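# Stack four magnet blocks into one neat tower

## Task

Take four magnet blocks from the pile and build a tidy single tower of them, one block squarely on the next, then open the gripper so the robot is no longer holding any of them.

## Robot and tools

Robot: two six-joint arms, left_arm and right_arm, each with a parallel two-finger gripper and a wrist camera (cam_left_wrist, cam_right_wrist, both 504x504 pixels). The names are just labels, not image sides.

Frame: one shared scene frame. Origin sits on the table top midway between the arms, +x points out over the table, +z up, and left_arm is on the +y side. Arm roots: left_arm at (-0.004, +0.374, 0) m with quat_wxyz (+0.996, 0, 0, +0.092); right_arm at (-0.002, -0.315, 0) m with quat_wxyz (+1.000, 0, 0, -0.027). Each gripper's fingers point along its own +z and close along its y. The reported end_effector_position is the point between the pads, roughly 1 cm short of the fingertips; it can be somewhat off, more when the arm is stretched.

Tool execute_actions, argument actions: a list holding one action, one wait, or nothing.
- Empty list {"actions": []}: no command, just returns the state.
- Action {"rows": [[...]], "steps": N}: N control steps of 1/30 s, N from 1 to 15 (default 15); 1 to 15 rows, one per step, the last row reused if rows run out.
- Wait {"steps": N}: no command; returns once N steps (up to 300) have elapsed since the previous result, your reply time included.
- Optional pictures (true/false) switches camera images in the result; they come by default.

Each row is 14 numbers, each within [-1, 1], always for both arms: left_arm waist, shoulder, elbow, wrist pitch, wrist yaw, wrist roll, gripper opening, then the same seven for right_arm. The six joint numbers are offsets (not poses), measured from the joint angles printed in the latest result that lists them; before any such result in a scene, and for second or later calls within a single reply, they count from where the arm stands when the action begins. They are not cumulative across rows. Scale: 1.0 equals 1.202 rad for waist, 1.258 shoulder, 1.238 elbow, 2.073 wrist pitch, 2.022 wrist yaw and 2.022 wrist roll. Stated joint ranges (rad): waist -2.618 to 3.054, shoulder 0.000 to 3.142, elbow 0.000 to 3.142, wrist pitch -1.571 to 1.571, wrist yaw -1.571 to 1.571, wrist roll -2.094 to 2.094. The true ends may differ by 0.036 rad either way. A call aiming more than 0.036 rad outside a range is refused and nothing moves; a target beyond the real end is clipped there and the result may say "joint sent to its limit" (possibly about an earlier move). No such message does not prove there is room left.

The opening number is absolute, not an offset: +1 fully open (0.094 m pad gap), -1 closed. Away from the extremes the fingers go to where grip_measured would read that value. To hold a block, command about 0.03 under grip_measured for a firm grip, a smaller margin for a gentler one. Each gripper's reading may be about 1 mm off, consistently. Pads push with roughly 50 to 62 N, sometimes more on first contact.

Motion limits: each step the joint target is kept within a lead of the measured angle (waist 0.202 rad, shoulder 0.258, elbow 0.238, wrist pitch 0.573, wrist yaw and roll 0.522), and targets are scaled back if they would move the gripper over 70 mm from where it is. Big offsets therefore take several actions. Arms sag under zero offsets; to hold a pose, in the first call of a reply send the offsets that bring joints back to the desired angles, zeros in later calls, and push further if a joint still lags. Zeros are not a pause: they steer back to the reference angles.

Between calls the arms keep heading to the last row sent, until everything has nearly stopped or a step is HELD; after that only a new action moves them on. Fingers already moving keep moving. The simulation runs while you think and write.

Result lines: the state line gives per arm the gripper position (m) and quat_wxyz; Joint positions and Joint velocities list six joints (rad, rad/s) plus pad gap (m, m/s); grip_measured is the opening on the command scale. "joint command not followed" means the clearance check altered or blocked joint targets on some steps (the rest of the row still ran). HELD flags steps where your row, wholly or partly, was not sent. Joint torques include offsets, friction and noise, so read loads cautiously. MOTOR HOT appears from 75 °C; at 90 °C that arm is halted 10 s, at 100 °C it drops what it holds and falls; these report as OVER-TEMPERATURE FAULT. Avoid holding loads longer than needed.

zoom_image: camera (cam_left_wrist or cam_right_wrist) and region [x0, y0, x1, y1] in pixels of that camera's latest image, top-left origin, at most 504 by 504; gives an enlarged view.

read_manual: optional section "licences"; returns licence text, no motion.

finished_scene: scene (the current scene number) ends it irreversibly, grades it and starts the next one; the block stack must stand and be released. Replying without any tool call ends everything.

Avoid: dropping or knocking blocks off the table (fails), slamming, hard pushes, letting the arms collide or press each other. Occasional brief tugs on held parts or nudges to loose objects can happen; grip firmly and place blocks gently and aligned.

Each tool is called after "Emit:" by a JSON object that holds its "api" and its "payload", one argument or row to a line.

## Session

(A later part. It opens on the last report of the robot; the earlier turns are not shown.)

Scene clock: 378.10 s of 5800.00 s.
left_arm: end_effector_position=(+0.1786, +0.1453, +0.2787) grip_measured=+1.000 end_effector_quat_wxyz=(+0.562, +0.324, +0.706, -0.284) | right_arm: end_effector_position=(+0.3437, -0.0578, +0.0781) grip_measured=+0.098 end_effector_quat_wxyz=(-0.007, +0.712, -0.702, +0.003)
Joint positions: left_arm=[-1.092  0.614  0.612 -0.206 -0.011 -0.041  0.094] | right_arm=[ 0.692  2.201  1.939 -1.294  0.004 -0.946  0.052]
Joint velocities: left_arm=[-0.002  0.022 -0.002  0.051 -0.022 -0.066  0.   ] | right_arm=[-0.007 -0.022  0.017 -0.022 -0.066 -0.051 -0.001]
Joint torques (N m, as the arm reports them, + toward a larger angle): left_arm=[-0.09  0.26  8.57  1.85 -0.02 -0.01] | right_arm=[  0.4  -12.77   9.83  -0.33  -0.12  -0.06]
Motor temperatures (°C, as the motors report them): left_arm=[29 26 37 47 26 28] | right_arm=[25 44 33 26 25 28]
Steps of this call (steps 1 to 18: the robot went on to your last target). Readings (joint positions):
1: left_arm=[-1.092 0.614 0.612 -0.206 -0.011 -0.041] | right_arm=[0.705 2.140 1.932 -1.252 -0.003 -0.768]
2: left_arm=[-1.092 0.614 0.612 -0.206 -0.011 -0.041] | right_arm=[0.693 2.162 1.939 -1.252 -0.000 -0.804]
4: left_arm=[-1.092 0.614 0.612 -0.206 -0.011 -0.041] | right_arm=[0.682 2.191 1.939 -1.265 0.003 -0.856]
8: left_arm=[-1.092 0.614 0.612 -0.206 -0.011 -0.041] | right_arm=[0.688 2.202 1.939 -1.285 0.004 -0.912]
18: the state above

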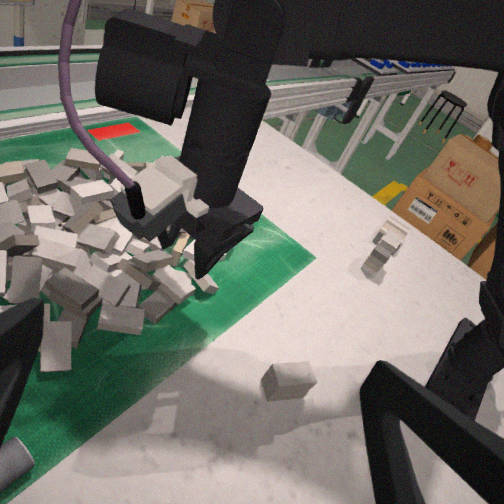

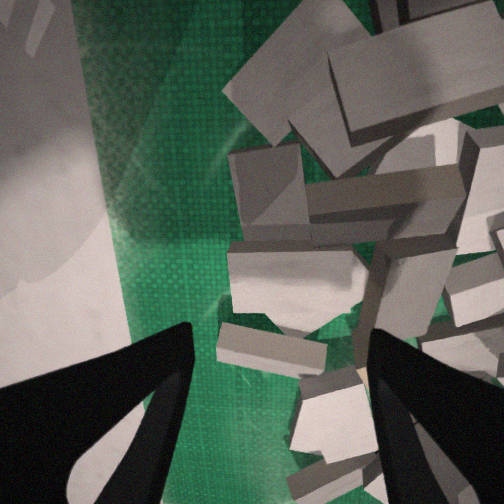

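Emit:
{"api": "execute_actions", "payload": {
  "actions": [
    {"rows":[[0,0,0,0,0,0,1,-0.005,0.003,-0.01,0.008,0,0,0.08],[0,0,0,0,0,0,1,-0.01,0.006,-0.015,0.012,0,0,0.06],[0,0,0,0,0,0,1,-0.014,0.008,-0.02,0.016,0,0,0.04],[0,0,0,0,0,0,1,-0.017,0.01,-0.025,0.02,0,0,0.03],[0,0,0,0,0,0,1,-0.017,0.012,-0.029,0.024,0,0,0.03],[0,0,0,0,0,0,1,-0.017,0.014,-0.033,0.027,0,0,0.03],[0,0,0,0,0,0,1,-0.017,0.016,-0.037,0.03,0,0,0.03],[0,0,0,0,0,0,1,-0.017,0.018,-0.041,0.033,0,0,0.03],[0,0,0,0,0,0,1,-0.017,0.02,-0.045,0.036,0,0,0.03],[0,0,0,0,0,0,1,-0.017,0.022,-0.049,0.039,0,0,0.03],[0,0,0,0,0,0,1,-0.017,0.024,-0.053,0.041,0,0,0.03],[0,0,0,0,0,0,1,-0.017,0.026,-0.056,0.042,0,0,0.03],[0,0,0,0,0,0,1,-0.017,0.028,-0.058,0.042,0,0,0.03]],"steps":15}
  ],
  "pictures": false
}}

Emit:
{"api": "execute_actions", "payload": {
  "actions": [
    {"steps":10}
  ]
}}

Scene clock: 385.10 s of 5800.00 s.
left_arm: end_effector_position=(+0.1786, +0.1453, +0.2787) grip_measured=+1.000 end_effector_quat_wxyz=(+0.562, +0.324, +0.706, -0.284) | right_arm: end_effector_position=(+0.3473, -0.0619, +0.0543) grip_measured=+0.032 end_effector_quat_wxyz=(+0.001, +0.709, -0.705, +0.003)
Joint positions: left_arm=[-1.092  0.614  0.612 -0.206 -0.011 -0.041  0.094] | right_arm=[ 0.68   2.228  1.888 -1.233  0.005 -0.95   0.048]
Joint velocities: left_arm=[-0.002  0.002 -0.002  0.007 -0.037 -0.051  0.   ] | right_arm=[-0.007  0.095 -0.076  0.022 -0.007 -0.125 -0.   ]
Joint torques (N m, as the arm reports them, + toward a larger angle): left_arm=[-0.11  0.19  8.49  1.85 -0.03  0.  ] | right_arm=[ -0.9  -11.45   5.59  -0.06  -0.01   0.03]
Motor temperatures (°C, as the motors report them): left_arm=[29 26 37 47 26 28] | right_arm=[25 47 34 26 25 28]
Steps of this call (steps 1 to 15: the robot went on to your last target; steps 16 to 90: nothing new was sent; then 3.50 s passed at rest; steps 91 to 105: all 15 steps of this action). Readings (joint positions):
91: left_arm=[-1.092 0.614 0.612 -0.206 -0.011 -0.041] | right_arm=[0.692 2.201 1.939 -1.294 0.004 -0.950]
92: left_arm=[-1.092 0.614 0.612 -0.206 -0.011 -0.041] | right_arm=[0.692 2.201 1.939 -1.294 0.004 -0.950]
94: left_arm=[-1.092 0.614 0.612 -0.206 -0.011 -0.041] | right_arm=[0.691 2.201 1.939 -1.287 0.004 -0.950]
98: left_arm=[-1.092 0.614 0.612 -0.206 -0.011 -0.041] | right_arm=[0.683 2.202 1.922 -1.263 0.005 -0.950]
105: the state above

Scene clock: 385.43 s of 5800.00 s.
left_arm: end_effector_position=(+0.1786, +0.1453, +0.2787) grip_measured=+1.000 end_effector_quat_wxyz=(+0.562, +0.324, +0.706, -0.284) | right_arm: end_effector_position=(+0.3479, -0.0615, +0.0511) grip_measured=+0.032 end_effector_quat_wxyz=(+0.001, +0.709, -0.705, +0.002)
Joint positions: left_arm=[-1.092  0.614  0.612 -0.206 -0.011 -0.041  0.094] | right_arm=[ 0.68   2.233  1.884 -1.224  0.005 -0.95   0.048]
Joint velocities: left_arm=[-0.002  0.012  0.002 -0.022  0.007 -0.037  0.   ] | right_arm=[-0.007  0.012  0.007  0.007 -0.037 -0.022  0.001]
Joint torques (N m, as the arm reports them, + toward a larger angle): left_arm=[-0.13  0.2   8.36  1.89 -0.01 -0.01] | right_arm=[ -0.67 -11.62   5.45  -0.1   -0.02   0.03]
Motor temperatures (°C, as the motors report them): left_arm=[29 26 37 47 26 28] | right_arm=[25 47 34 26 25 28]
Steps of this call (steps 1 to 10: the robot went on to your last target). Readings (joint positions):
1: left_arm=[-1.092 0.614 0.612 -0.206 -0.011 -0.041] | right_arm=[0.680 2.231 1.886 -1.231 0.005 -0.950]
2: left_arm=[-1.092 0.614 0.612 -0.206 -0.011 -0.041] | right_arm=[0.680 2.232 1.885 -1.230 0.005 -0.950]
4: left_arm=[-1.092 0.614 0.612 -0.206 -0.011 -0.041] | right_arm=[0.680 2.233 1.884 -1.228 0.005 -0.950]
8: left_arm=[-1.092 0.614 0.612 -0.206 -0.011 -0.041] | right_arm=[0.680 2.233 1.884 -1.224 0.005 -0.950]
10: the state above

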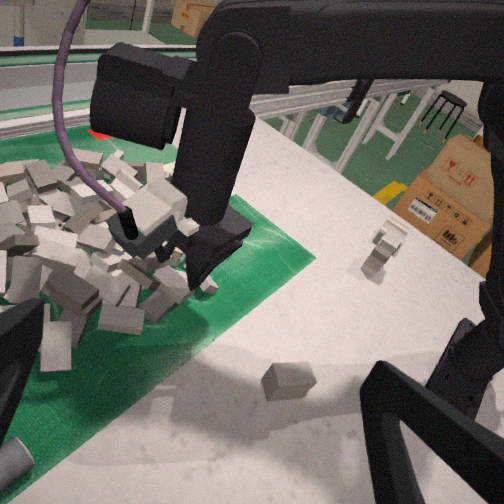

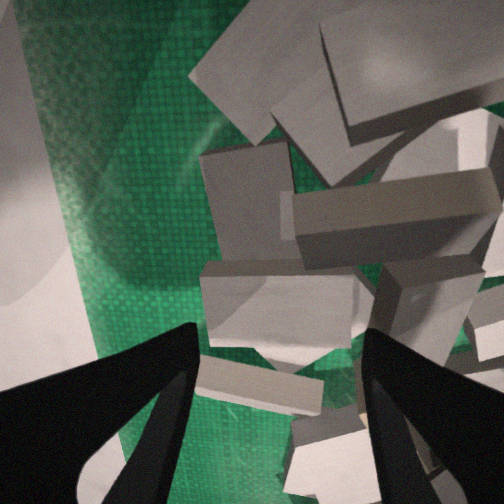

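Emit:
{"api": "execute_actions", "payload": {
  "actions": [
    {"rows":[[0,0,0,0,0,0,1,0.006,0,-0.008,0.008,0,0,0.03],[0,0,0,0,0,0,1,0.011,0,-0.013,0.012,0,0,0.03],[0,0,0,0,0,0,1,0.013,0,-0.018,0.016,0,0,0.03],[0,0,0,0,0,0,1,0.013,0,-0.022,0.019,0,0,0.03],[0,0,0,0,0,0,1,0.013,0,-0.026,0.022,0,0,0.03],[0,0,0,0,0,0,1,0.013,0,-0.03,0.025,0,0,0.03],[0,0,0,0,0,0,1,0.013,0,-0.034,0.028,0,0,0.03],[0,0,0,0,0,0,1,0.013,0,-0.038,0.031,0,0,0.03],[0,0,0,0,0,0,1,0.013,0,-0.042,0.034,0,0,0.03],[0,0,0,0,0,0,1,0.013,0,-0.046,0.037,0,0,0.03],[0,0,0,0,0,0,1,0.013,0,-0.05,0.04,0,0,0.03],[0,0,0,0,0,0,1,0.013,0,-0.054,0.042,0,0,0.03],[0,0,0,0,0,0,1,0.013,0,-0.058,0.043,0,0,0.03],[0,0,0,0,0,0,1,0.013,0,-0.062,0.043,0,0,0.03]],"steps":15}
  ],
  "pictures": false
}}

Emit:
{"api": "execute_actions", "payload": {
  "actions": [
    {"steps":8}
  ]
}}

Scene clock: 392.17 s of 5800.00 s.
left_arm: end_effector_position=(+0.1786, +0.1453, +0.2787) grip_measured=+1.000 end_effector_quat_wxyz=(+0.562, +0.324, +0.706, -0.284) | right_arm: end_effector_position=(+0.3468, -0.0592, +0.0382) grip_measured=+0.032 end_effector_quat_wxyz=(-0.003, +0.711, -0.703, +0.004)
Joint positions: left_arm=[-1.092  0.614  0.612 -0.206 -0.011 -0.041  0.094] | right_arm=[ 0.686  2.233  1.833 -1.163  0.006 -0.95   0.048]
Joint velocities: left_arm=[ 0.012 -0.012 -0.007 -0.037 -0.037 -0.037  0.   ] | right_arm=[ 0.012 -0.007 -0.1    0.022  0.007 -0.022  0.   ]
Joint torques (N m, as the arm reports them, + toward a larger angle): left_arm=[-0.03  0.14  8.38  1.89 -0.01  0.01] | right_arm=[  0.75 -12.17   5.52  -0.05  -0.01  -0.02]
Motor temperatures (°C, as the motors report them): left_arm=[29 26 37 47 26 28] | right_arm=[25 48 33 26 25 28]
Steps of this call (steps 1 to 15: the robot went on to your last target; steps 16 to 90: nothing new was sent; then 3.23 s passed at rest; steps 91 to 105: all 15 steps of this action). Readings (joint positions):
91: left_arm=[-1.092 0.614 0.612 -0.206 -0.011 -0.041] | right_arm=[0.680 2.233 1.884 -1.223 0.005 -0.950]
92: left_arm=[-1.092 0.614 0.612 -0.206 -0.011 -0.041] | right_arm=[0.680 2.233 1.884 -1.222 0.005 -0.950]
94: left_arm=[-1.092 0.614 0.612 -0.206 -0.011 -0.041] | right_arm=[0.680 2.233 1.884 -1.216 0.006 -0.950]
98: left_arm=[-1.092 0.614 0.612 -0.206 -0.011 -0.041] | right_arm=[0.684 2.233 1.873 -1.194 0.006 -0.950]
105: the state above

Scene clock: 392.43 s of 5800.00 s.
left_arm: end_effector_position=(+0.1786, +0.1453, +0.2787) grip_measured=+1.000 end_effector_quat_wxyz=(+0.562, +0.324, +0.706, -0.284) | right_arm: end_effector_position=(+0.3476, -0.0586, +0.0370) grip_measured=+0.032 end_effector_quat_wxyz=(-0.006, +0.711, -0.703, +0.004)
Joint positions: left_arm=[-1.092  0.614  0.612 -0.206 -0.011 -0.041  0.094] | right_arm=[ 0.686  2.233  1.828 -1.153  0.006 -0.95   0.048]
Joint velocities: left_arm=[ 0.007 -0.002 -0.027 -0.022 -0.007 -0.037  0.   ] | right_arm=[-0.007 -0.007 -0.022 -0.066 -0.022  0.007 -0.   ]
Joint torques (N m, as the arm reports them, + toward a larger angle): left_arm=[-0.09  0.14  8.59  1.86  0.01 -0.02] | right_arm=[  0.77 -11.97   5.39  -0.04  -0.02  -0.02]
Motor temperatures (°C, as the motors report them): left_arm=[29 26 37 47 26 28] | right_arm=[25 48 33 26 25 28]
Steps of this call (steps 1 to 8: the robot went on to your last target). Readings (joint positions):
1: left_arm=[-1.092 0.614 0.612 -0.206 -0.011 -0.041] | right_arm=[0.686 2.233 1.830 -1.161 0.006 -0.950]
2: left_arm=[-1.092 0.614 0.612 -0.206 -0.011 -0.041] | right_arm=[0.686 2.233 1.828 -1.160 0.006 -0.950]
4: left_arm=[-1.092 0.614 0.612 -0.206 -0.011 -0.041] | right_arm=[0.686 2.233 1.828 -1.157 0.006 -0.950]
8: the state above

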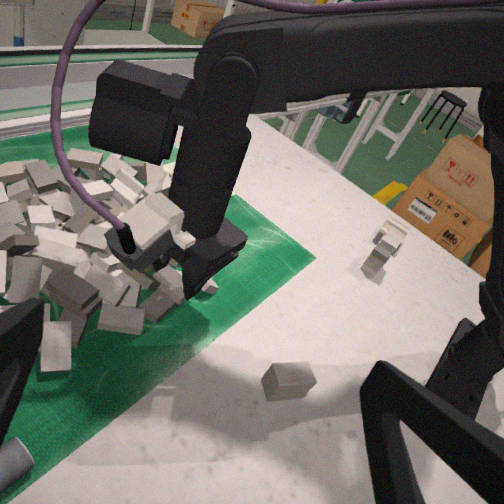

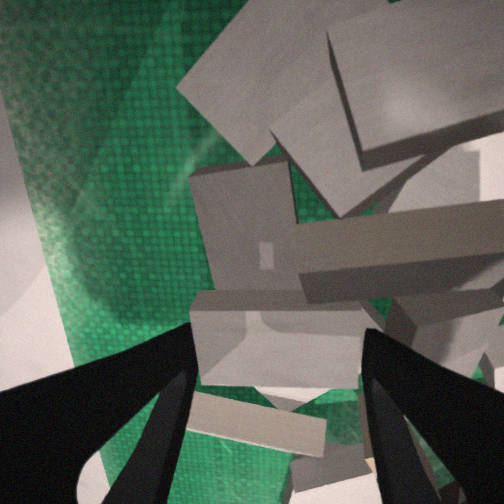

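Emit:
{"api": "execute_actions", "payload": {
  "actions": [
    {"rows":[[0,0,0,0,0,0,1,0,0,-0.015,0,0,0,0.03],[0,0,0,0,0,0,1,0,0,-0.02,0,0,0,0.03],[0,0,0,0,0,0,1,0,0,-0.023,0,0,0,0.02],[0,0,0,0,0,0,1,0,0,-0.023,0,0,0,0.005],[0,0,0,0,0,0,1,0,0,-0.023,0,0,0,-0.01],[0,0,0,0,0,0,1,0,0,-0.023,0,0,0,-0.025],[0,0,0,0,0,0,1,0,0,-0.023,0,0,0,-0.04],[0,0,0,0,0,0,1,0,0,-0.023,0,0,0,-0.055],[0,0,0,0,0,0,1,0,0,-0.023,0,0,0,-0.07],[0,0,0,0,0,0,1,0,0,-0.023,0,0,0,-0.085],[0,0,0,0,0,0,1,0,0,-0.023,0,0,0,-0.1],[0,0,0,0,0,0,1,0,0,-0.023,0,0,0,-0.115],[0,0,0,0,0,0,1,0,0,-0.023,0,0,0,-0.13]],"steps":15}
  ]
}}

Scene clock: 397.03 s of 5800.00 s.
left_arm: end_effector_position=(+0.1786, +0.1453, +0.2787) grip_measured=+1.000 end_effector_quat_wxyz=(+0.562, +0.324, +0.706, -0.284) | right_arm: end_effector_position=(+0.3480, -0.0583, +0.0370) grip_measured=-0.069 end_effector_quat_wxyz=(-0.007, +0.711, -0.703, +0.004)
Joint positions: left_arm=[-1.092  0.614  0.612 -0.206 -0.011 -0.041  0.094] | right_arm=[ 0.686  2.233  1.828 -1.151  0.006 -0.95   0.044]
Joint velocities: left_arm=[ 0.002 -0.002 -0.002  0.022  0.037  0.037  0.   ] | right_arm=[ 0.002  0.007  0.002  0.022 -0.051  0.022  0.   ]
Joint torques (N m, as the arm reports them, + toward a larger angle): left_arm=[-0.03  0.13  8.53  1.87  0.    0.  ] | right_arm=[  0.   -11.93   4.68  -0.18  -0.01  -0.01]
Motor temperatures (°C, as the motors report them): left_arm=[29 26 37 47 26 28] | right_arm=[25 48 33 26 25 28]
Steps of this call (steps 1 to 30: the robot went on to your last target; steps 31 to 90: nothing new was sent; then 1.10 s passed at rest; steps 91 to 105: all 15 steps of this action). Readings (joint positions):
91: left_arm=[-1.092 0.614 0.612 -0.206 -0.011 -0.041] | right_arm=[0.686 2.233 1.828 -1.151 0.006 -0.950]
92: left_arm=[-1.092 0.614 0.612 -0.206 -0.011 -0.041] | right_arm=[0.686 2.233 1.828 -1.151 0.006 -0.950]
94: left_arm=[-1.092 0.614 0.612 -0.206 -0.011 -0.041] | right_arm=[0.686 2.233 1.828 -1.151 0.006 -0.950]
98: left_arm=[-1.092 0.614 0.612 -0.206 -0.011 -0.041] | right_arm=[0.686 2.233 1.828 -1.151 0.006 -0.950]
105: the state above

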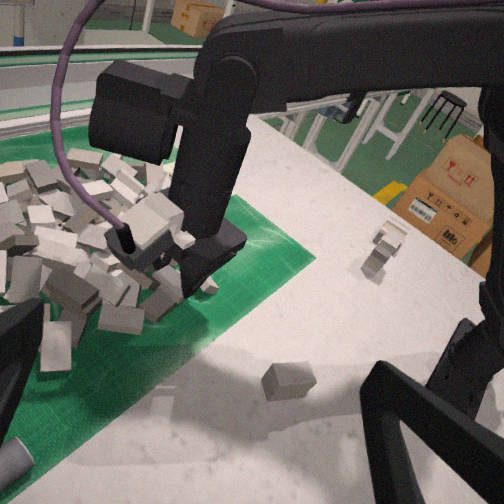

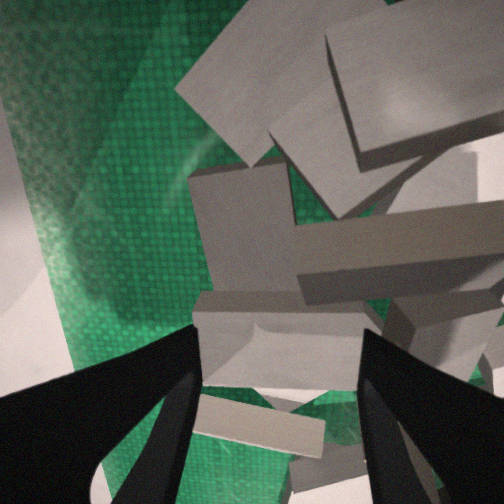

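Emit:
{"api": "execute_actions", "payload": {
  "actions": [
    {"rows":[[0,0,0,0,0,0,1,0,-0.012,0,0,0,0,-0.12],[0,0,0,0,0,0,1,0,-0.018,0,-0.006,0,0,-0.12],[0,0,0,0,0,0,1,0,-0.024,0,-0.01,0,0,-0.12],[0,0,0,0,0,0,1,0,-0.03,0,-0.014,0,0,-0.12],[0,0,0,0,0,0,1,0,-0.038,0,-0.018,0,0,-0.12],[0,0,0,0,0,0,1,0,-0.047,0,-0.022,0,0,-0.12],[0,0,0,0,0,0,1,0,-0.057,0,-0.026,0,0,-0.12],[0,0,0,0,0,0,1,0,-0.068,0,-0.03,0,0,-0.12],[0,0,0,0,0,0,1,0,-0.079,0,-0.034,0,0,-0.12],[0,0,0,0,0,0,1,0,-0.09,0,-0.038,0,0,-0.12],[0,0,0,0,0,0,1,0,-0.1,0,-0.042,0,0,-0.12],[0,0,0,0,0,0,1,0,-0.11,0,-0.046,0,0,-0.12],[0,0,0,0,0,0,1,0,-0.12,0,-0.05,0,0,-0.12]],"steps":15}
  ],
  "pictures": false
}}

Emit:
{"api": "execute_actions", "payload": {
  "actions": [
    {"steps":6}
  ]
}}

Scene clock: 401.77 s of 5800.00 s.
left_arm: end_effector_position=(+0.1786, +0.1453, +0.2787) grip_measured=+1.000 end_effector_quat_wxyz=(+0.562, +0.324, +0.706, -0.284) | right_arm: end_effector_position=(+0.3411, -0.0636, +0.0900) grip_measured=-0.069 end_effector_quat_wxyz=(-0.039, +0.711, -0.702, +0.010)
Joint positions: left_arm=[-1.092  0.614  0.612 -0.206 -0.011 -0.041  0.094] | right_arm=[ 0.686  2.102  1.828 -1.215  0.007 -0.95   0.044]
Joint velocities: left_arm=[ 0.002 -0.017  0.007 -0.066 -0.037  0.095  0.   ] | right_arm=[ 0.007 -0.3   -0.027 -0.125  0.022  0.022 -0.001]
Joint torques (N m, as the arm reports them, + toward a larger angle): left_arm=[-0.08  0.14  8.5   1.88 -0.02  0.01] | right_arm=[ -0.02 -11.23   7.24  -0.27  -0.03  -0.01]
Motor temperatures (°C, as the motors report them): left_arm=[29 26 37 47 26 28] | right_arm=[25 49 33 26 25 28]
Steps of this call (steps 1 to 15: the robot went on to your last target; steps 16 to 90: nothing new was sent; then 1.23 s passed at rest; steps 91 to 105: all 15 steps of this action). Readings (joint positions):
91: left_arm=[-1.092 0.614 0.612 -0.206 -0.011 -0.041] | right_arm=[0.686 2.233 1.828 -1.151 0.006 -0.950]
92: left_arm=[-1.092 0.614 0.612 -0.206 -0.011 -0.041] | right_arm=[0.686 2.233 1.828 -1.151 0.006 -0.950]
94: left_arm=[-1.092 0.614 0.612 -0.206 -0.011 -0.041] | right_arm=[0.686 2.231 1.828 -1.152 0.006 -0.950]
98: left_arm=[-1.092 0.614 0.612 -0.206 -0.011 -0.041] | right_arm=[0.686 2.207 1.828 -1.169 0.007 -0.950]
105: the state above

Scene clock: 401.97 s of 5800.00 s.
left_arm: end_effector_position=(+0.1786, +0.1453, +0.2787) grip_measured=+1.000 end_effector_quat_wxyz=(+0.562, +0.324, +0.706, -0.284) | right_arm: end_effector_position=(+0.3380, -0.0658, +0.0958) grip_measured=-0.069 end_effector_quat_wxyz=(-0.039, +0.711, -0.702, +0.010)
Joint positions: left_arm=[-1.092  0.614  0.612 -0.206 -0.011 -0.041  0.094] | right_arm=[ 0.686  2.087  1.828 -1.233  0.007 -0.95   0.044]
Joint velocities: left_arm=[ 0.017 -0.007  0.002 -0.022  0.037  0.022  0.   ] | right_arm=[-0.002  0.002  0.007 -0.081  0.051  0.022 -0.   ]
Joint torques (N m, as the arm reports them, + toward a larger angle): left_arm=[-0.09  0.2   8.5   1.82  0.   -0.02] | right_arm=[ -0.02 -11.43   7.21  -0.09  -0.04  -0.01]
Motor temperatures (°C, as the motors report them): left_arm=[29 26 37 47 26 28] | right_arm=[25 49 33 26 25 28]
Steps of this call (steps 1 to 6: the robot went on to your last target). Readings (joint positions):
1: left_arm=[-1.092 0.614 0.612 -0.206 -0.011 -0.041] | right_arm=[0.686 2.093 1.828 -1.220 0.007 -0.950]
2: left_arm=[-1.092 0.614 0.612 -0.206 -0.011 -0.041] | right_arm=[0.686 2.088 1.828 -1.223 0.007 -0.950]
4: left_arm=[-1.092 0.614 0.612 -0.206 -0.011 -0.041] | right_arm=[0.686 2.087 1.828 -1.228 0.007 -0.950]
6: the state above

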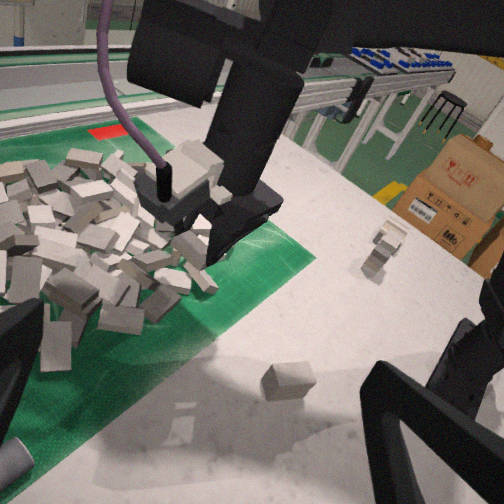

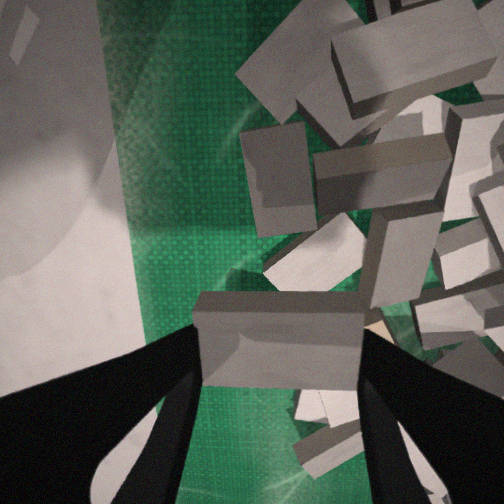

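Emit:
{"api": "execute_actions", "payload": {
  "actions": [
    {"rows":[[0,0,0,0,0,0,1,0.008,-0.022,-0.02,0.004,0,-0.012,-0.12],[0,0,0,0,0,0,1,0.02,-0.04,-0.04,0.008,0,-0.028,-0.12],[0,0,0,0,0,0,1,0.036,-0.06,-0.068,0.012,0,-0.048,-0.12],[0,0,0,0,0,0,1,0.055,-0.083,-0.1,0.016,0,-0.07,-0.12],[0,0,0,0,0,0,1,0.076,-0.108,-0.135,0.02,0,-0.095,-0.12],[0,0,0,0,0,0,1,0.098,-0.133,-0.17,0.025,0,-0.12,-0.12],[0,0,0,0,0,0,1,0.12,-0.158,-0.207,0.03,0,-0.145,-0.12],[0,0,0,0,0,0,1,0.142,-0.183,-0.244,0.035,0,-0.17,-0.12],[0,0,0,0,0,0,1,0.164,-0.208,-0.281,0.04,0,-0.195,-0.12],[0,0,0,0,0,0,1,0.186,-0.232,-0.318,0.044,0,-0.22,-0.12],[0,0,0,0,0,0,1,0.206,-0.255,-0.354,0.048,0,-0.245,-0.12],[0,0,0,0,0,0,1,0.225,-0.276,-0.388,0.052,0,-0.268,-0.12],[0,0,0,0,0,0,1,0.241,-0.292,-0.418,0.055,0,-0.287,-0.12],[0,0,0,0,0,0,1,0.253,-0.303,-0.44,0.057,0,-0.3,-0.12],[0,0,0,0,0,0,1,0.26,-0.309,-0.454,0.058,0,-0.307,-0.12]],"steps":15}
  ],
  "pictures": false
}}

Emit:
{"api": "execute_actions", "payload": {
  "actions": [
    {"steps":16}
  ]
}}

Scene clock: 410.60 s of 5800.00 s.
left_arm: end_effector_position=(+0.1786, +0.1453, +0.2787) grip_measured=+1.000 end_effector_quat_wxyz=(+0.562, +0.324, +0.706, -0.284) | right_arm: end_effector_position=(+0.1847, -0.0615, +0.0897) grip_measured=-0.069 end_effector_quat_wxyz=(-0.007, +0.924, -0.382, +0.006)
Joint positions: left_arm=[-1.092  0.614  0.612 -0.206 -0.011 -0.041  0.094] | right_arm=[ 0.989  1.732  1.328 -1.15   0.008 -1.421  0.044]
Joint velocities: left_arm=[-0.012 -0.007 -0.002  0.037  0.037  0.007  0.   ] | right_arm=[ 0.457 -0.452 -0.828 -0.022 -0.037 -1.004 -0.   ]
Joint torques (N m, as the arm reports them, + toward a larger angle): left_arm=[-0.15  0.01  8.52  1.88  0.01 -0.01] | right_arm=[-1.48 -8.01  6.13  0.18  0.03 -0.07]
Motor temperatures (°C, as the motors report them): left_arm=[29 26 37 47 26 28] | right_arm=[25 49 33 26 25 28]
Steps of this call (steps 1 to 30: the robot went on to your last target; steps 31 to 90: nothing new was sent; then 5.13 s passed at rest; steps 91 to 105: all 15 steps of this action). Readings (joint positions):
91: left_arm=[-1.092 0.614 0.612 -0.206 -0.011 -0.041] | right_arm=[0.686 2.087 1.828 -1.237 0.007 -0.953]
92: left_arm=[-1.092 0.614 0.612 -0.206 -0.011 -0.041] | right_arm=[0.687 2.083 1.821 -1.231 0.008 -0.961]
94: left_arm=[-1.092 0.614 0.612 -0.206 -0.011 -0.041] | right_arm=[0.697 2.053 1.775 -1.212 0.013 -0.996]
98: left_arm=[-1.092 0.614 0.612 -0.206 -0.011 -0.041] | right_arm=[0.781 1.936 1.614 -1.187 0.020 -1.126]
105: the state above

Scene clock: 411.13 s of 5800.00 s.
left_arm: end_effector_position=(+0.1786, +0.1453, +0.2787) grip_measured=+1.000 end_effector_quat_wxyz=(+0.562, +0.324, +0.706, -0.284) | right_arm: end_effector_position=(+0.1762, -0.0651, +0.0816) grip_measured=-0.069 end_effector_quat_wxyz=(-0.002, +0.951, -0.309, +0.005)
Joint positions: left_arm=[-1.092  0.614  0.612 -0.206 -0.011 -0.041  0.094] | right_arm=[ 1.005  1.716  1.277 -1.124  0.009 -1.561  0.044]
Joint velocities: left_arm=[-0.012  0.012 -0.022 -0.066 -0.037  0.081  0.   ] | right_arm=[ 0.027  0.007 -0.007 -0.022 -0.022  0.007  0.   ]
Joint torques (N m, as the arm reports them, + toward a larger angle): left_arm=[-0.06  0.01  8.49  1.9   0.01  0.  ] | right_arm=[-0.6  -8.9   6.1  -0.07 -0.02 -0.12]
Motor temperatures (°C, as the motors report them): left_arm=[29 26 37 47 26 28] | right_arm=[25 49 33 26 25 28]
Steps of this call (steps 1 to 16: the robot went on to your last target). Readings (joint positions):
1: left_arm=[-1.092 0.614 0.612 -0.206 -0.011 -0.041] | right_arm=[1.001 1.721 1.304 -1.150 0.006 -1.450]
2: left_arm=[-1.092 0.614 0.612 -0.206 -0.011 -0.041] | right_arm=[1.006 1.716 1.289 -1.150 0.006 -1.474]
4: left_arm=[-1.092 0.614 0.612 -0.206 -0.011 -0.041] | right_arm=[1.005 1.716 1.278 -1.147 0.007 -1.507]
8: left_arm=[-1.092 0.614 0.612 -0.206 -0.011 -0.041] | right_arm=[1.005 1.716 1.277 -1.134 0.008 -1.542]
16: the state above

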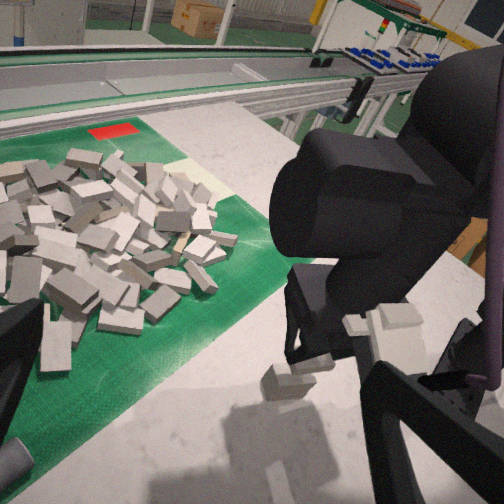

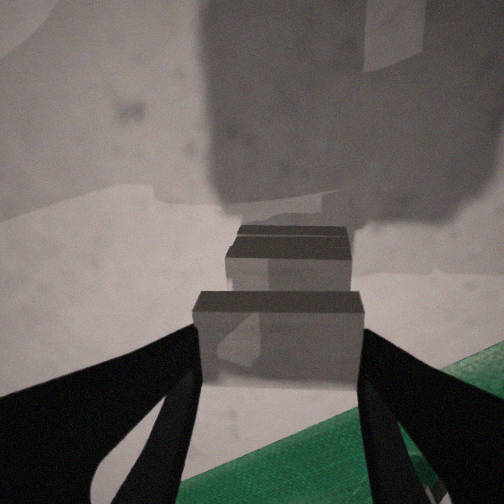

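Emit:
{"api": "execute_actions", "payload": {
  "actions": [
    {"rows":[[0,0,0,0,0,0,1,0,0.002,-0.01,0.008,0,0.004,-0.12],[0,0,0,0,0,0,1,0,0.004,-0.015,0.012,0,0.008,-0.12],[0,0,0,0,0,0,1,0,0.006,-0.019,0.016,0,0.011,-0.12],[0,0,0,0,0,0,1,0,0.008,-0.023,0.02,0,0.011,-0.12],[0,0,0,0,0,0,1,0,0.01,-0.027,0.024,0,0.011,-0.12],[0,0,0,0,0,0,1,0,0.012,-0.031,0.027,0,0.011,-0.12],[0,0,0,0,0,0,1,0,0.015,-0.035,0.03,0,0.011,-0.12],[0,0,0,0,0,0,1,0,0.018,-0.039,0.033,0,0.011,-0.12],[0,0,0,0,0,0,1,0,0.021,-0.043,0.036,0,0.011,-0.12],[0,0,0,0,0,0,1,0,0.023,-0.046,0.039,0,0.011,-0.12],[0,0,0,0,0,0,1,0,0.025,-0.048,0.041,0,0.011,-0.12],[0,0,0,0,0,0,1,0,0.027,-0.05,0.042,0,0.011,-0.12]],"steps":15}
  ],
  "pictures": false
}}

Emit:
{"api": "execute_actions", "payload": {
  "actions": [
    {"steps":10}
  ]
}}

Emit:
{"api": "zoom_image", "payload": {
  "camera": "cam_right_wrist",
  "region": [170,220,390,390]
}}

Scene clock: 418.23 s of 5800.00 s.
left_arm: end_effector_position=(+0.1786, +0.1453, +0.2787) grip_measured=+1.000 end_effector_quat_wxyz=(+0.562, +0.324, +0.706, -0.284) | right_arm: end_effector_position=(+0.1769, -0.0647, +0.0618) grip_measured=-0.069 end_effector_quat_wxyz=(+0.003, +0.949, -0.317, +0.005)
Joint positions: left_arm=[-1.092  0.614  0.612 -0.206 -0.011 -0.041  0.094] | right_arm=[ 1.005  1.746  1.232 -1.059  0.011 -1.545  0.044]
Joint velocities: left_arm=[-0.002 -0.012  0.012 -0.022  0.007 -0.037  0.   ] | right_arm=[-0.002  0.027 -0.037  0.081  0.081 -0.007 -0.   ]
Joint torques (N m, as the arm reports them, + toward a larger angle): left_arm=[-0.06  0.17  8.48  1.85  0.    0.02] | right_arm=[-0.01 -7.24  5.7  -0.08  0.   -0.03]
Motor temperatures (°C, as the motors report them): left_arm=[29 26 37 47 26 28] | right_arm=[25 48 33 26 25 28]
Steps of this call (steps 1 to 15: the robot went on to your last target; steps 16 to 90: nothing new was sent; then 3.60 s passed at rest; steps 91 to 105: all 15 steps of this action). Readings (joint positions):
91: left_arm=[-1.092 0.614 0.612 -0.206 -0.011 -0.041] | right_arm=[1.005 1.716 1.277 -1.123 0.009 -1.564]
92: left_arm=[-1.092 0.614 0.612 -0.206 -0.011 -0.041] | right_arm=[1.005 1.716 1.277 -1.121 0.009 -1.561]
94: left_arm=[-1.092 0.614 0.612 -0.206 -0.011 -0.041] | right_arm=[1.005 1.716 1.277 -1.115 0.010 -1.556]
98: left_arm=[-1.092 0.614 0.612 -0.206 -0.011 -0.041] | right_arm=[1.005 1.719 1.261 -1.088 0.010 -1.549]
105: the state above

Scene clock: 418.57 s of 5800.00 s.
left_arm: end_effector_position=(+0.1786, +0.1453, +0.2787) grip_measured=+1.000 end_effector_quat_wxyz=(+0.562, +0.324, +0.706, -0.284) | right_arm: end_effector_position=(+0.1782, -0.0629, +0.0615) grip_measured=-0.069 end_effector_quat_wxyz=(-0.001, +0.948, -0.317, +0.006)
Joint positions: left_arm=[-1.092  0.614  0.612 -0.206 -0.011 -0.041  0.094] | right_arm=[ 1.005  1.746  1.231 -1.049  0.011 -1.544  0.044]
Joint velocities: left_arm=[ 0.012  0.012 -0.007 -0.037 -0.022 -0.066  0.   ] | right_arm=[-0.012 -0.012 -0.022 -0.007  0.022 -0.051  0.   ]
Joint torques (N m, as the arm reports them, + toward a larger angle): left_arm=[-0.12  0.08  8.53  1.85  0.   -0.02] | right_arm=[-0.02 -7.33  5.65 -0.06 -0.03  0.05]
Motor temperatures (°C, as the motors report them): left_arm=[29 26 37 47 26 28] | right_arm=[25 48 33 26 25 28]
Steps of this call (steps 1 to 10: the robot went on to your last target). Readings (joint positions):
1: left_arm=[-1.092 0.614 0.612 -0.206 -0.011 -0.041] | right_arm=[1.005 1.746 1.231 -1.058 0.011 -1.545]
2: left_arm=[-1.092 0.614 0.612 -0.206 -0.011 -0.041] | right_arm=[1.005 1.746 1.231 -1.056 0.011 -1.545]
4: left_arm=[-1.092 0.614 0.612 -0.206 -0.011 -0.041] | right_arm=[1.005 1.746 1.231 -1.052 0.011 -1.545]
8: left_arm=[-1.092 0.614 0.612 -0.206 -0.011 -0.041] | right_arm=[1.005 1.746 1.231 -1.049 0.011 -1.544]
10: the state above

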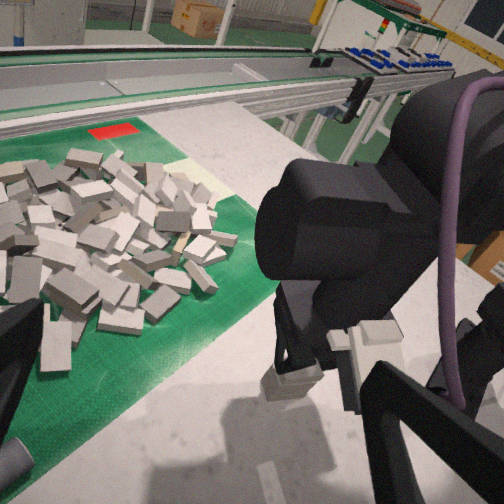

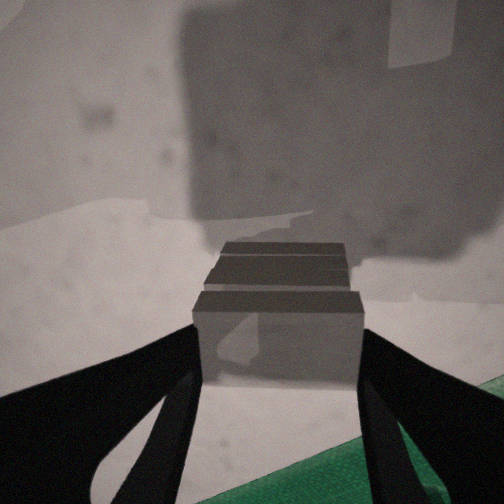

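Region (170, 220, 390, 390) of cam_right_wrist's 504x504 image, scaled by 2.291, with more detail than that image has; it fills the top 389 rows of this view, and the rest is white.

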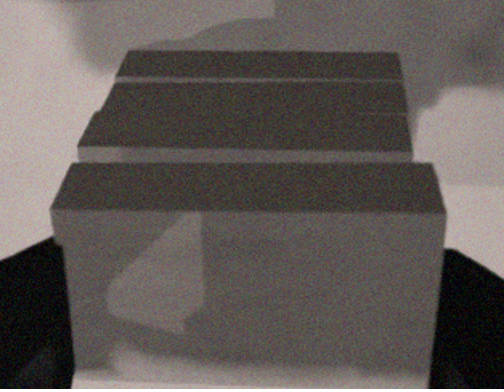

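Emit:
{"api": "execute_actions", "payload": {
  "actions": [
    {"rows":[[0,0,0,0,0,0,1,0,0.003,0,0,0.002,0.004,-0.12],[0,0,0,0,0,0,1,0,0.006,0,0,0.004,0.008,-0.12],[0,0,0,0,0,0,1,0,0.008,0,0,0.004,0.011,-0.12],[0,0,0,0,0,0,1,0,0.01,0,0,0.004,0.011,-0.12],[0,0,0,0,0,0,1,0,0.012,0,0,0.004,0.011,-0.12],[0,0,0,0,0,0,1,0,0.014,0,0,0.004,0.011,-0.12],[0,0,0,0,0,0,1,0,0.016,0,0,0.004,0.011,-0.12],[0,0,0,0,0,0,1,0,0.018,0,0,0.004,0.011,-0.12]],"steps":15}
  ]
}}

Emit:
{"api": "zoom_image", "payload": {
  "camera": "cam_right_wrist",
  "region": [170,220,390,390]
}}

Scene clock: 422.77 s of 5800.00 s.
left_arm: end_effector_position=(+0.1786, +0.1453, +0.2787) grip_measured=+1.000 end_effector_quat_wxyz=(+0.562, +0.324, +0.706, -0.284) | right_arm: end_effector_position=(+0.1792, -0.0644, +0.0568) grip_measured=-0.069 end_effector_quat_wxyz=(+0.007, +0.946, -0.325, +0.008)
Joint positions: left_arm=[-1.092  0.614  0.612 -0.206 -0.011 -0.041  0.094] | right_arm=[ 1.005  1.763  1.231 -1.048  0.02  -1.528  0.044]
Joint velocities: left_arm=[-0.002 -0.017  0.012  0.007  0.007 -0.022  0.   ] | right_arm=[ 0.002 -0.012 -0.017 -0.037  0.066 -0.037  0.   ]
Joint torques (N m, as the arm reports them, + toward a larger angle): left_arm=[0.01 0.22 8.54 1.86 0.01 0.02] | right_arm=[-0.01 -7.19  6.84 -0.24 -0.01  0.1 ]
Motor temperatures (°C, as the motors report them): left_arm=[29 26 37 47 26 28] | right_arm=[25 47 33 26 25 28]
Steps of this call (steps 1 to 30: the robot went on to your last target; steps 31 to 90: nothing new was sent; then 0.70 s passed at rest; steps 91 to 105: all 15 steps of this action). Readings (joint positions):
91: left_arm=[-1.092 0.614 0.612 -0.206 -0.011 -0.041] | right_arm=[1.005 1.746 1.231 -1.048 0.011 -1.543]
92: left_arm=[-1.092 0.614 0.612 -0.206 -0.011 -0.041] | right_arm=[1.005 1.746 1.231 -1.048 0.013 -1.542]
94: left_arm=[-1.092 0.614 0.612 -0.206 -0.011 -0.041] | right_arm=[1.005 1.746 1.231 -1.048 0.016 -1.537]
98: left_arm=[-1.092 0.614 0.612 -0.206 -0.011 -0.041] | right_arm=[1.005 1.752 1.231 -1.048 0.019 -1.531]
105: the state above

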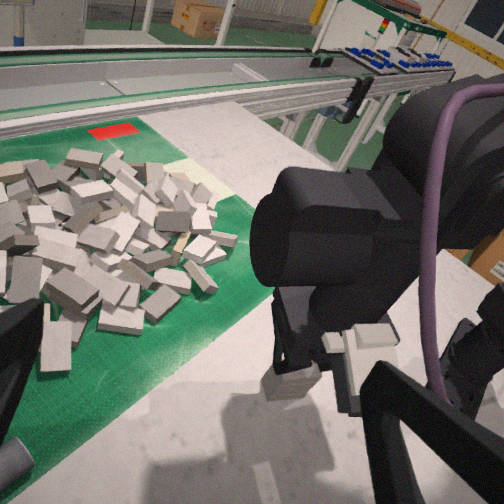

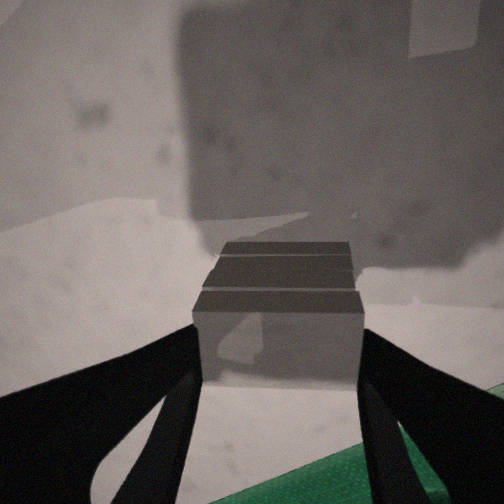

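Region (170, 220, 390, 390) of cam_right_wrist's 504x504 image, scaled by 2.291, with more detail than that image has; it fills the top 389 rows of this view, and the rest is white.

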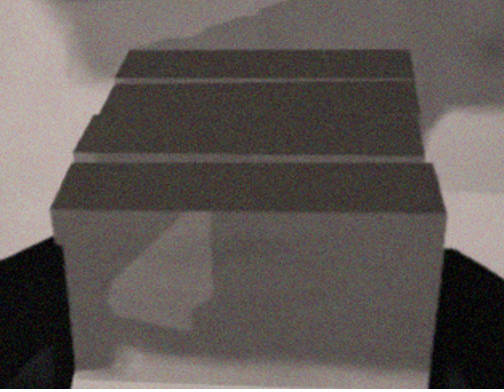

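Well aligned; final descent.

Emit:
{"api": "execute_actions", "payload": {
  "actions": [
    {"rows":[[0,0,0,0,0,0,1,0,0.005,0,0,0,0,-0.12],[0,0,0,0,0,0,1,0,0.008,0,0,0,0,-0.12],[0,0,0,0,0,0,1,0,0.01,0,0,0,0,-0.12],[0,0,0,0,0,0,1,0,0.012,0,0,0,0,-0.12],[0,0,0,0,0,0,1,0,0.014,0,0,0,0,-0.12],[0,0,0,0,0,0,1,0,0.016,0,0,0,0,-0.12],[0,0,0,0,0,0,1,0,0.018,0,0,0,0,-0.12]],"steps":13}
  ]
}}

Emit:
{"api": "zoom_image", "payload": {
  "camera": "cam_right_wrist",
  "region": [170,220,390,390]
}}

Scene clock: 426.20 s of 5800.00 s.
left_arm: end_effector_position=(+0.1786, +0.1453, +0.2787) grip_measured=+1.000 end_effector_quat_wxyz=(+0.562, +0.324, +0.706, -0.284) | right_arm: end_effector_position=(+0.1791, -0.0650, +0.0546) grip_measured=-0.069 end_effector_quat_wxyz=(+0.011, +0.946, -0.325, +0.008)
Joint positions: left_arm=[-1.092  0.614  0.612 -0.206 -0.011 -0.041  0.094] | right_arm=[ 1.005  1.771  1.231 -1.048  0.022 -1.527  0.044]
Joint velocities: left_arm=[ 0.007 -0.002 -0.002 -0.037 -0.022 -0.007  0.   ] | right_arm=[-0.017 -0.002  0.002 -0.037 -0.022  0.007  0.   ]
Joint torques (N m, as the arm reports them, + toward a larger angle): left_arm=[ 0.05  0.15  8.48  1.88  0.01 -0.01] | right_arm=[-0.03 -6.51  6.83 -0.24 -0.02 -0.03]
Motor temperatures (°C, as the motors report them): left_arm=[29 26 37 47 26 28] | right_arm=[25 46 33 26 25 28]
Steps of this call (steps 1 to 15: the robot went on to your last target; steps 16 to 90: nothing new was sent; steps 91 to 103: all 13 steps of this action). Readings (joint positions):
91: left_arm=[-1.092 0.614 0.612 -0.206 -0.011 -0.041] | right_arm=[1.005 1.763 1.231 -1.048 0.021 -1.527]
92: left_arm=[-1.092 0.614 0.612 -0.206 -0.011 -0.041] | right_arm=[1.005 1.763 1.231 -1.048 0.021 -1.527]
94: left_arm=[-1.092 0.614 0.612 -0.206 -0.011 -0.041] | right_arm=[1.005 1.763 1.231 -1.048 0.021 -1.527]
98: left_arm=[-1.092 0.614 0.612 -0.206 -0.011 -0.041] | right_arm=[1.005 1.771 1.231 -1.048 0.022 -1.527]
103: the state above

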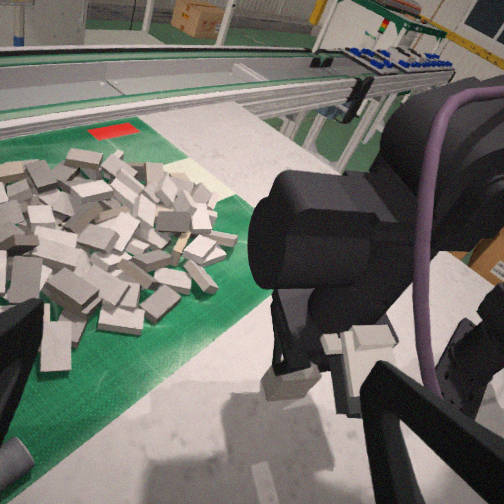

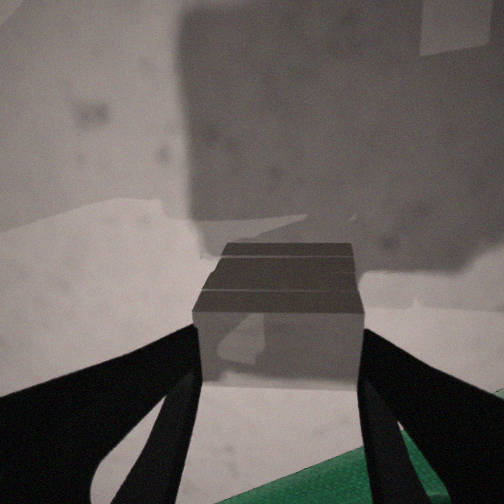

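Region (170, 220, 390, 390) of cam_right_wrist's 504x504 image, scaled by 2.291, with more detail than that image has; it fills the top 389 rows of this view, and the rest is white.

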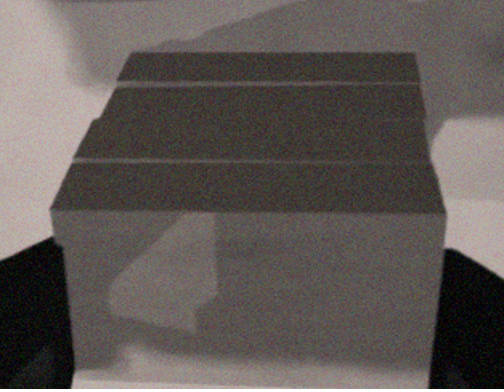

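Emit:
{"api": "execute_actions", "payload": {
  "actions": [
    {"rows":[[0,0,0,0,0,0,1,0,0,0,0,0,0,-0.07],[0,0,0,0,0,0,1,0,0,0,0,0,0,-0.03],[0,0,0,0,0,0,1,0,0,0,0,0,0,0.05],[0,0,0,0,0,0,1,0,0,0,0,0,0,0.15],[0,0,0,0,0,0,1,0,0,0,0,0,0,0.3],[0,0,0,0,0,0,1,0,-0.01,0.02,-0.01,0,0,0.3],[0,0,0,0,0,0,1,0,-0.018,0.04,-0.02,0,0,0.3],[0,0,0,0,0,0,1,0,-0.026,0.055,-0.03,0,0,0.3],[0,0,0,0,0,0,1,0,-0.032,0.07,-0.04,0,0,0.3],[0,0,0,0,0,0,1,0,-0.038,0.085,-0.05,0,0,0.3],[0,0,0,0,0,0,1,0,-0.044,0.1,-0.06,0,0,0.3],[0,0,0,0,0,0,1,0,-0.05,0.115,-0.07,0,0,0.3],[0,0,0,0,0,0,1,0,-0.056,0.13,-0.08,0,0,0.3],[0,0,0,0,0,0,1,0,-0.06,0.14,-0.09,0,0,0.3],[0,0,0,0,0,0,1,0,-0.062,0.15,-0.1,0,0,0.3]],"steps":15}
  ],
  "pictures": false
}}

Emit:
{"api": "execute_actions", "payload": {
  "actions": [
    {"steps":10}
  ]
}}

Scene clock: 431.67 s of 5800.00 s.
left_arm: end_effector_position=(+0.1786, +0.1453, +0.2787) grip_measured=+1.000 end_effector_quat_wxyz=(+0.562, +0.324, +0.706, -0.284) | right_arm: end_effector_position=(+0.1880, -0.0533, +0.1015) grip_measured=+0.298 end_effector_quat_wxyz=(-0.023, +0.945, -0.325, +0.019)
Joint positions: left_arm=[-1.092  0.614  0.612 -0.206 -0.011 -0.041  0.094] | right_arm=[ 1.005  1.722  1.363 -1.157  0.024 -1.527  0.061]
Joint velocities: left_arm=[-0.017 -0.007  0.002 -0.022  0.007  0.007  0.   ] | right_arm=[-0.007 -0.295  0.53  -0.462 -0.007  0.066  0.   ]
Joint torques (N m, as the arm reports them, + toward a larger angle): left_arm=[-0.16  0.09  8.5   1.87  0.   -0.02] | right_arm=[ 0.02 -8.56  8.82 -0.36  0.   -0.01]
Motor temperatures (°C, as the motors report them): left_arm=[29 26 37 47 26 28] | right_arm=[25 46 33 26 25 28]
Steps of this call (steps 1 to 15: the robot went on to your last target; steps 16 to 90: nothing new was sent; then 1.97 s passed at rest; steps 91 to 105: all 15 steps of this action). Readings (joint positions):
91: left_arm=[-1.092 0.614 0.612 -0.206 -0.011 -0.041] | right_arm=[1.005 1.771 1.231 -1.048 0.022 -1.527]
92: left_arm=[-1.092 0.614 0.612 -0.206 -0.011 -0.041] | right_arm=[1.005 1.771 1.231 -1.048 0.022 -1.527]
94: left_arm=[-1.092 0.614 0.612 -0.206 -0.011 -0.041] | right_arm=[1.005 1.771 1.231 -1.048 0.022 -1.527]
98: left_arm=[-1.092 0.614 0.612 -0.206 -0.011 -0.041] | right_arm=[1.005 1.771 1.239 -1.060 0.023 -1.527]
105: the state above

Scene clock: 432.00 s of 5800.00 s.
left_arm: end_effector_position=(+0.1786, +0.1453, +0.2787) grip_measured=+1.000 end_effector_quat_wxyz=(+0.562, +0.324, +0.706, -0.284) | right_arm: end_effector_position=(+0.1836, -0.0593, +0.1172) grip_measured=+0.298 end_effector_quat_wxyz=(-0.019, +0.945, -0.325, +0.018)
Joint positions: left_arm=[-1.092  0.614  0.612 -0.206 -0.011 -0.041  0.094] | right_arm=[ 1.005  1.697  1.397 -1.224  0.024 -1.527  0.061]
Joint velocities: left_arm=[ 0.002 -0.007 -0.007 -0.007 -0.022 -0.022  0.   ] | right_arm=[ 0.012 -0.007  0.017 -0.022  0.022 -0.066 -0.   ]
Joint torques (N m, as the arm reports them, + toward a larger angle): left_arm=[-0.1   0.16  8.53  1.86  0.01 -0.02] | right_arm=[-0.02 -7.58  8.83 -0.35 -0.02 -0.01]
Motor temperatures (°C, as the motors report them): left_arm=[29 26 37 47 26 28] | right_arm=[25 46 33 26 25 28]
Steps of this call (steps 1 to 10: the robot went on to your last target). Readings (joint positions):
1: left_arm=[-1.092 0.614 0.612 -0.206 -0.011 -0.041] | right_arm=[1.005 1.713 1.378 -1.170 0.024 -1.527]
2: left_arm=[-1.092 0.614 0.612 -0.206 -0.011 -0.041] | right_arm=[1.005 1.705 1.389 -1.179 0.024 -1.527]
4: left_arm=[-1.092 0.614 0.612 -0.206 -0.011 -0.041] | right_arm=[1.005 1.697 1.397 -1.195 0.024 -1.527]
8: left_arm=[-1.092 0.614 0.612 -0.206 -0.011 -0.041] | right_arm=[1.005 1.697 1.397 -1.218 0.024 -1.527]
10: the state above

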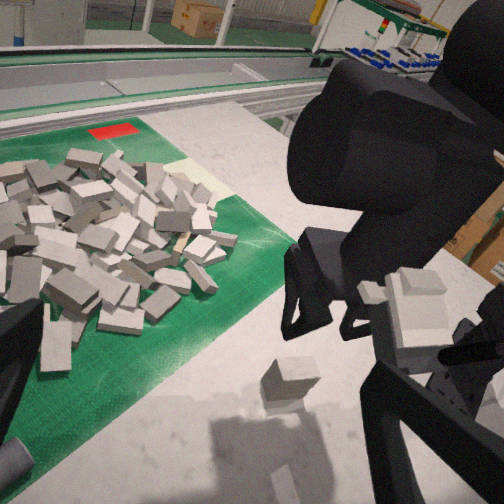

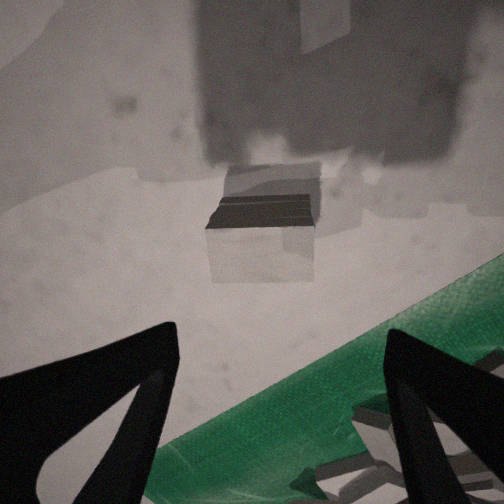

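Emit:
{"api": "finished_scene", "payload": {
  "scene": 2
}}

The scene is finished: the task was done.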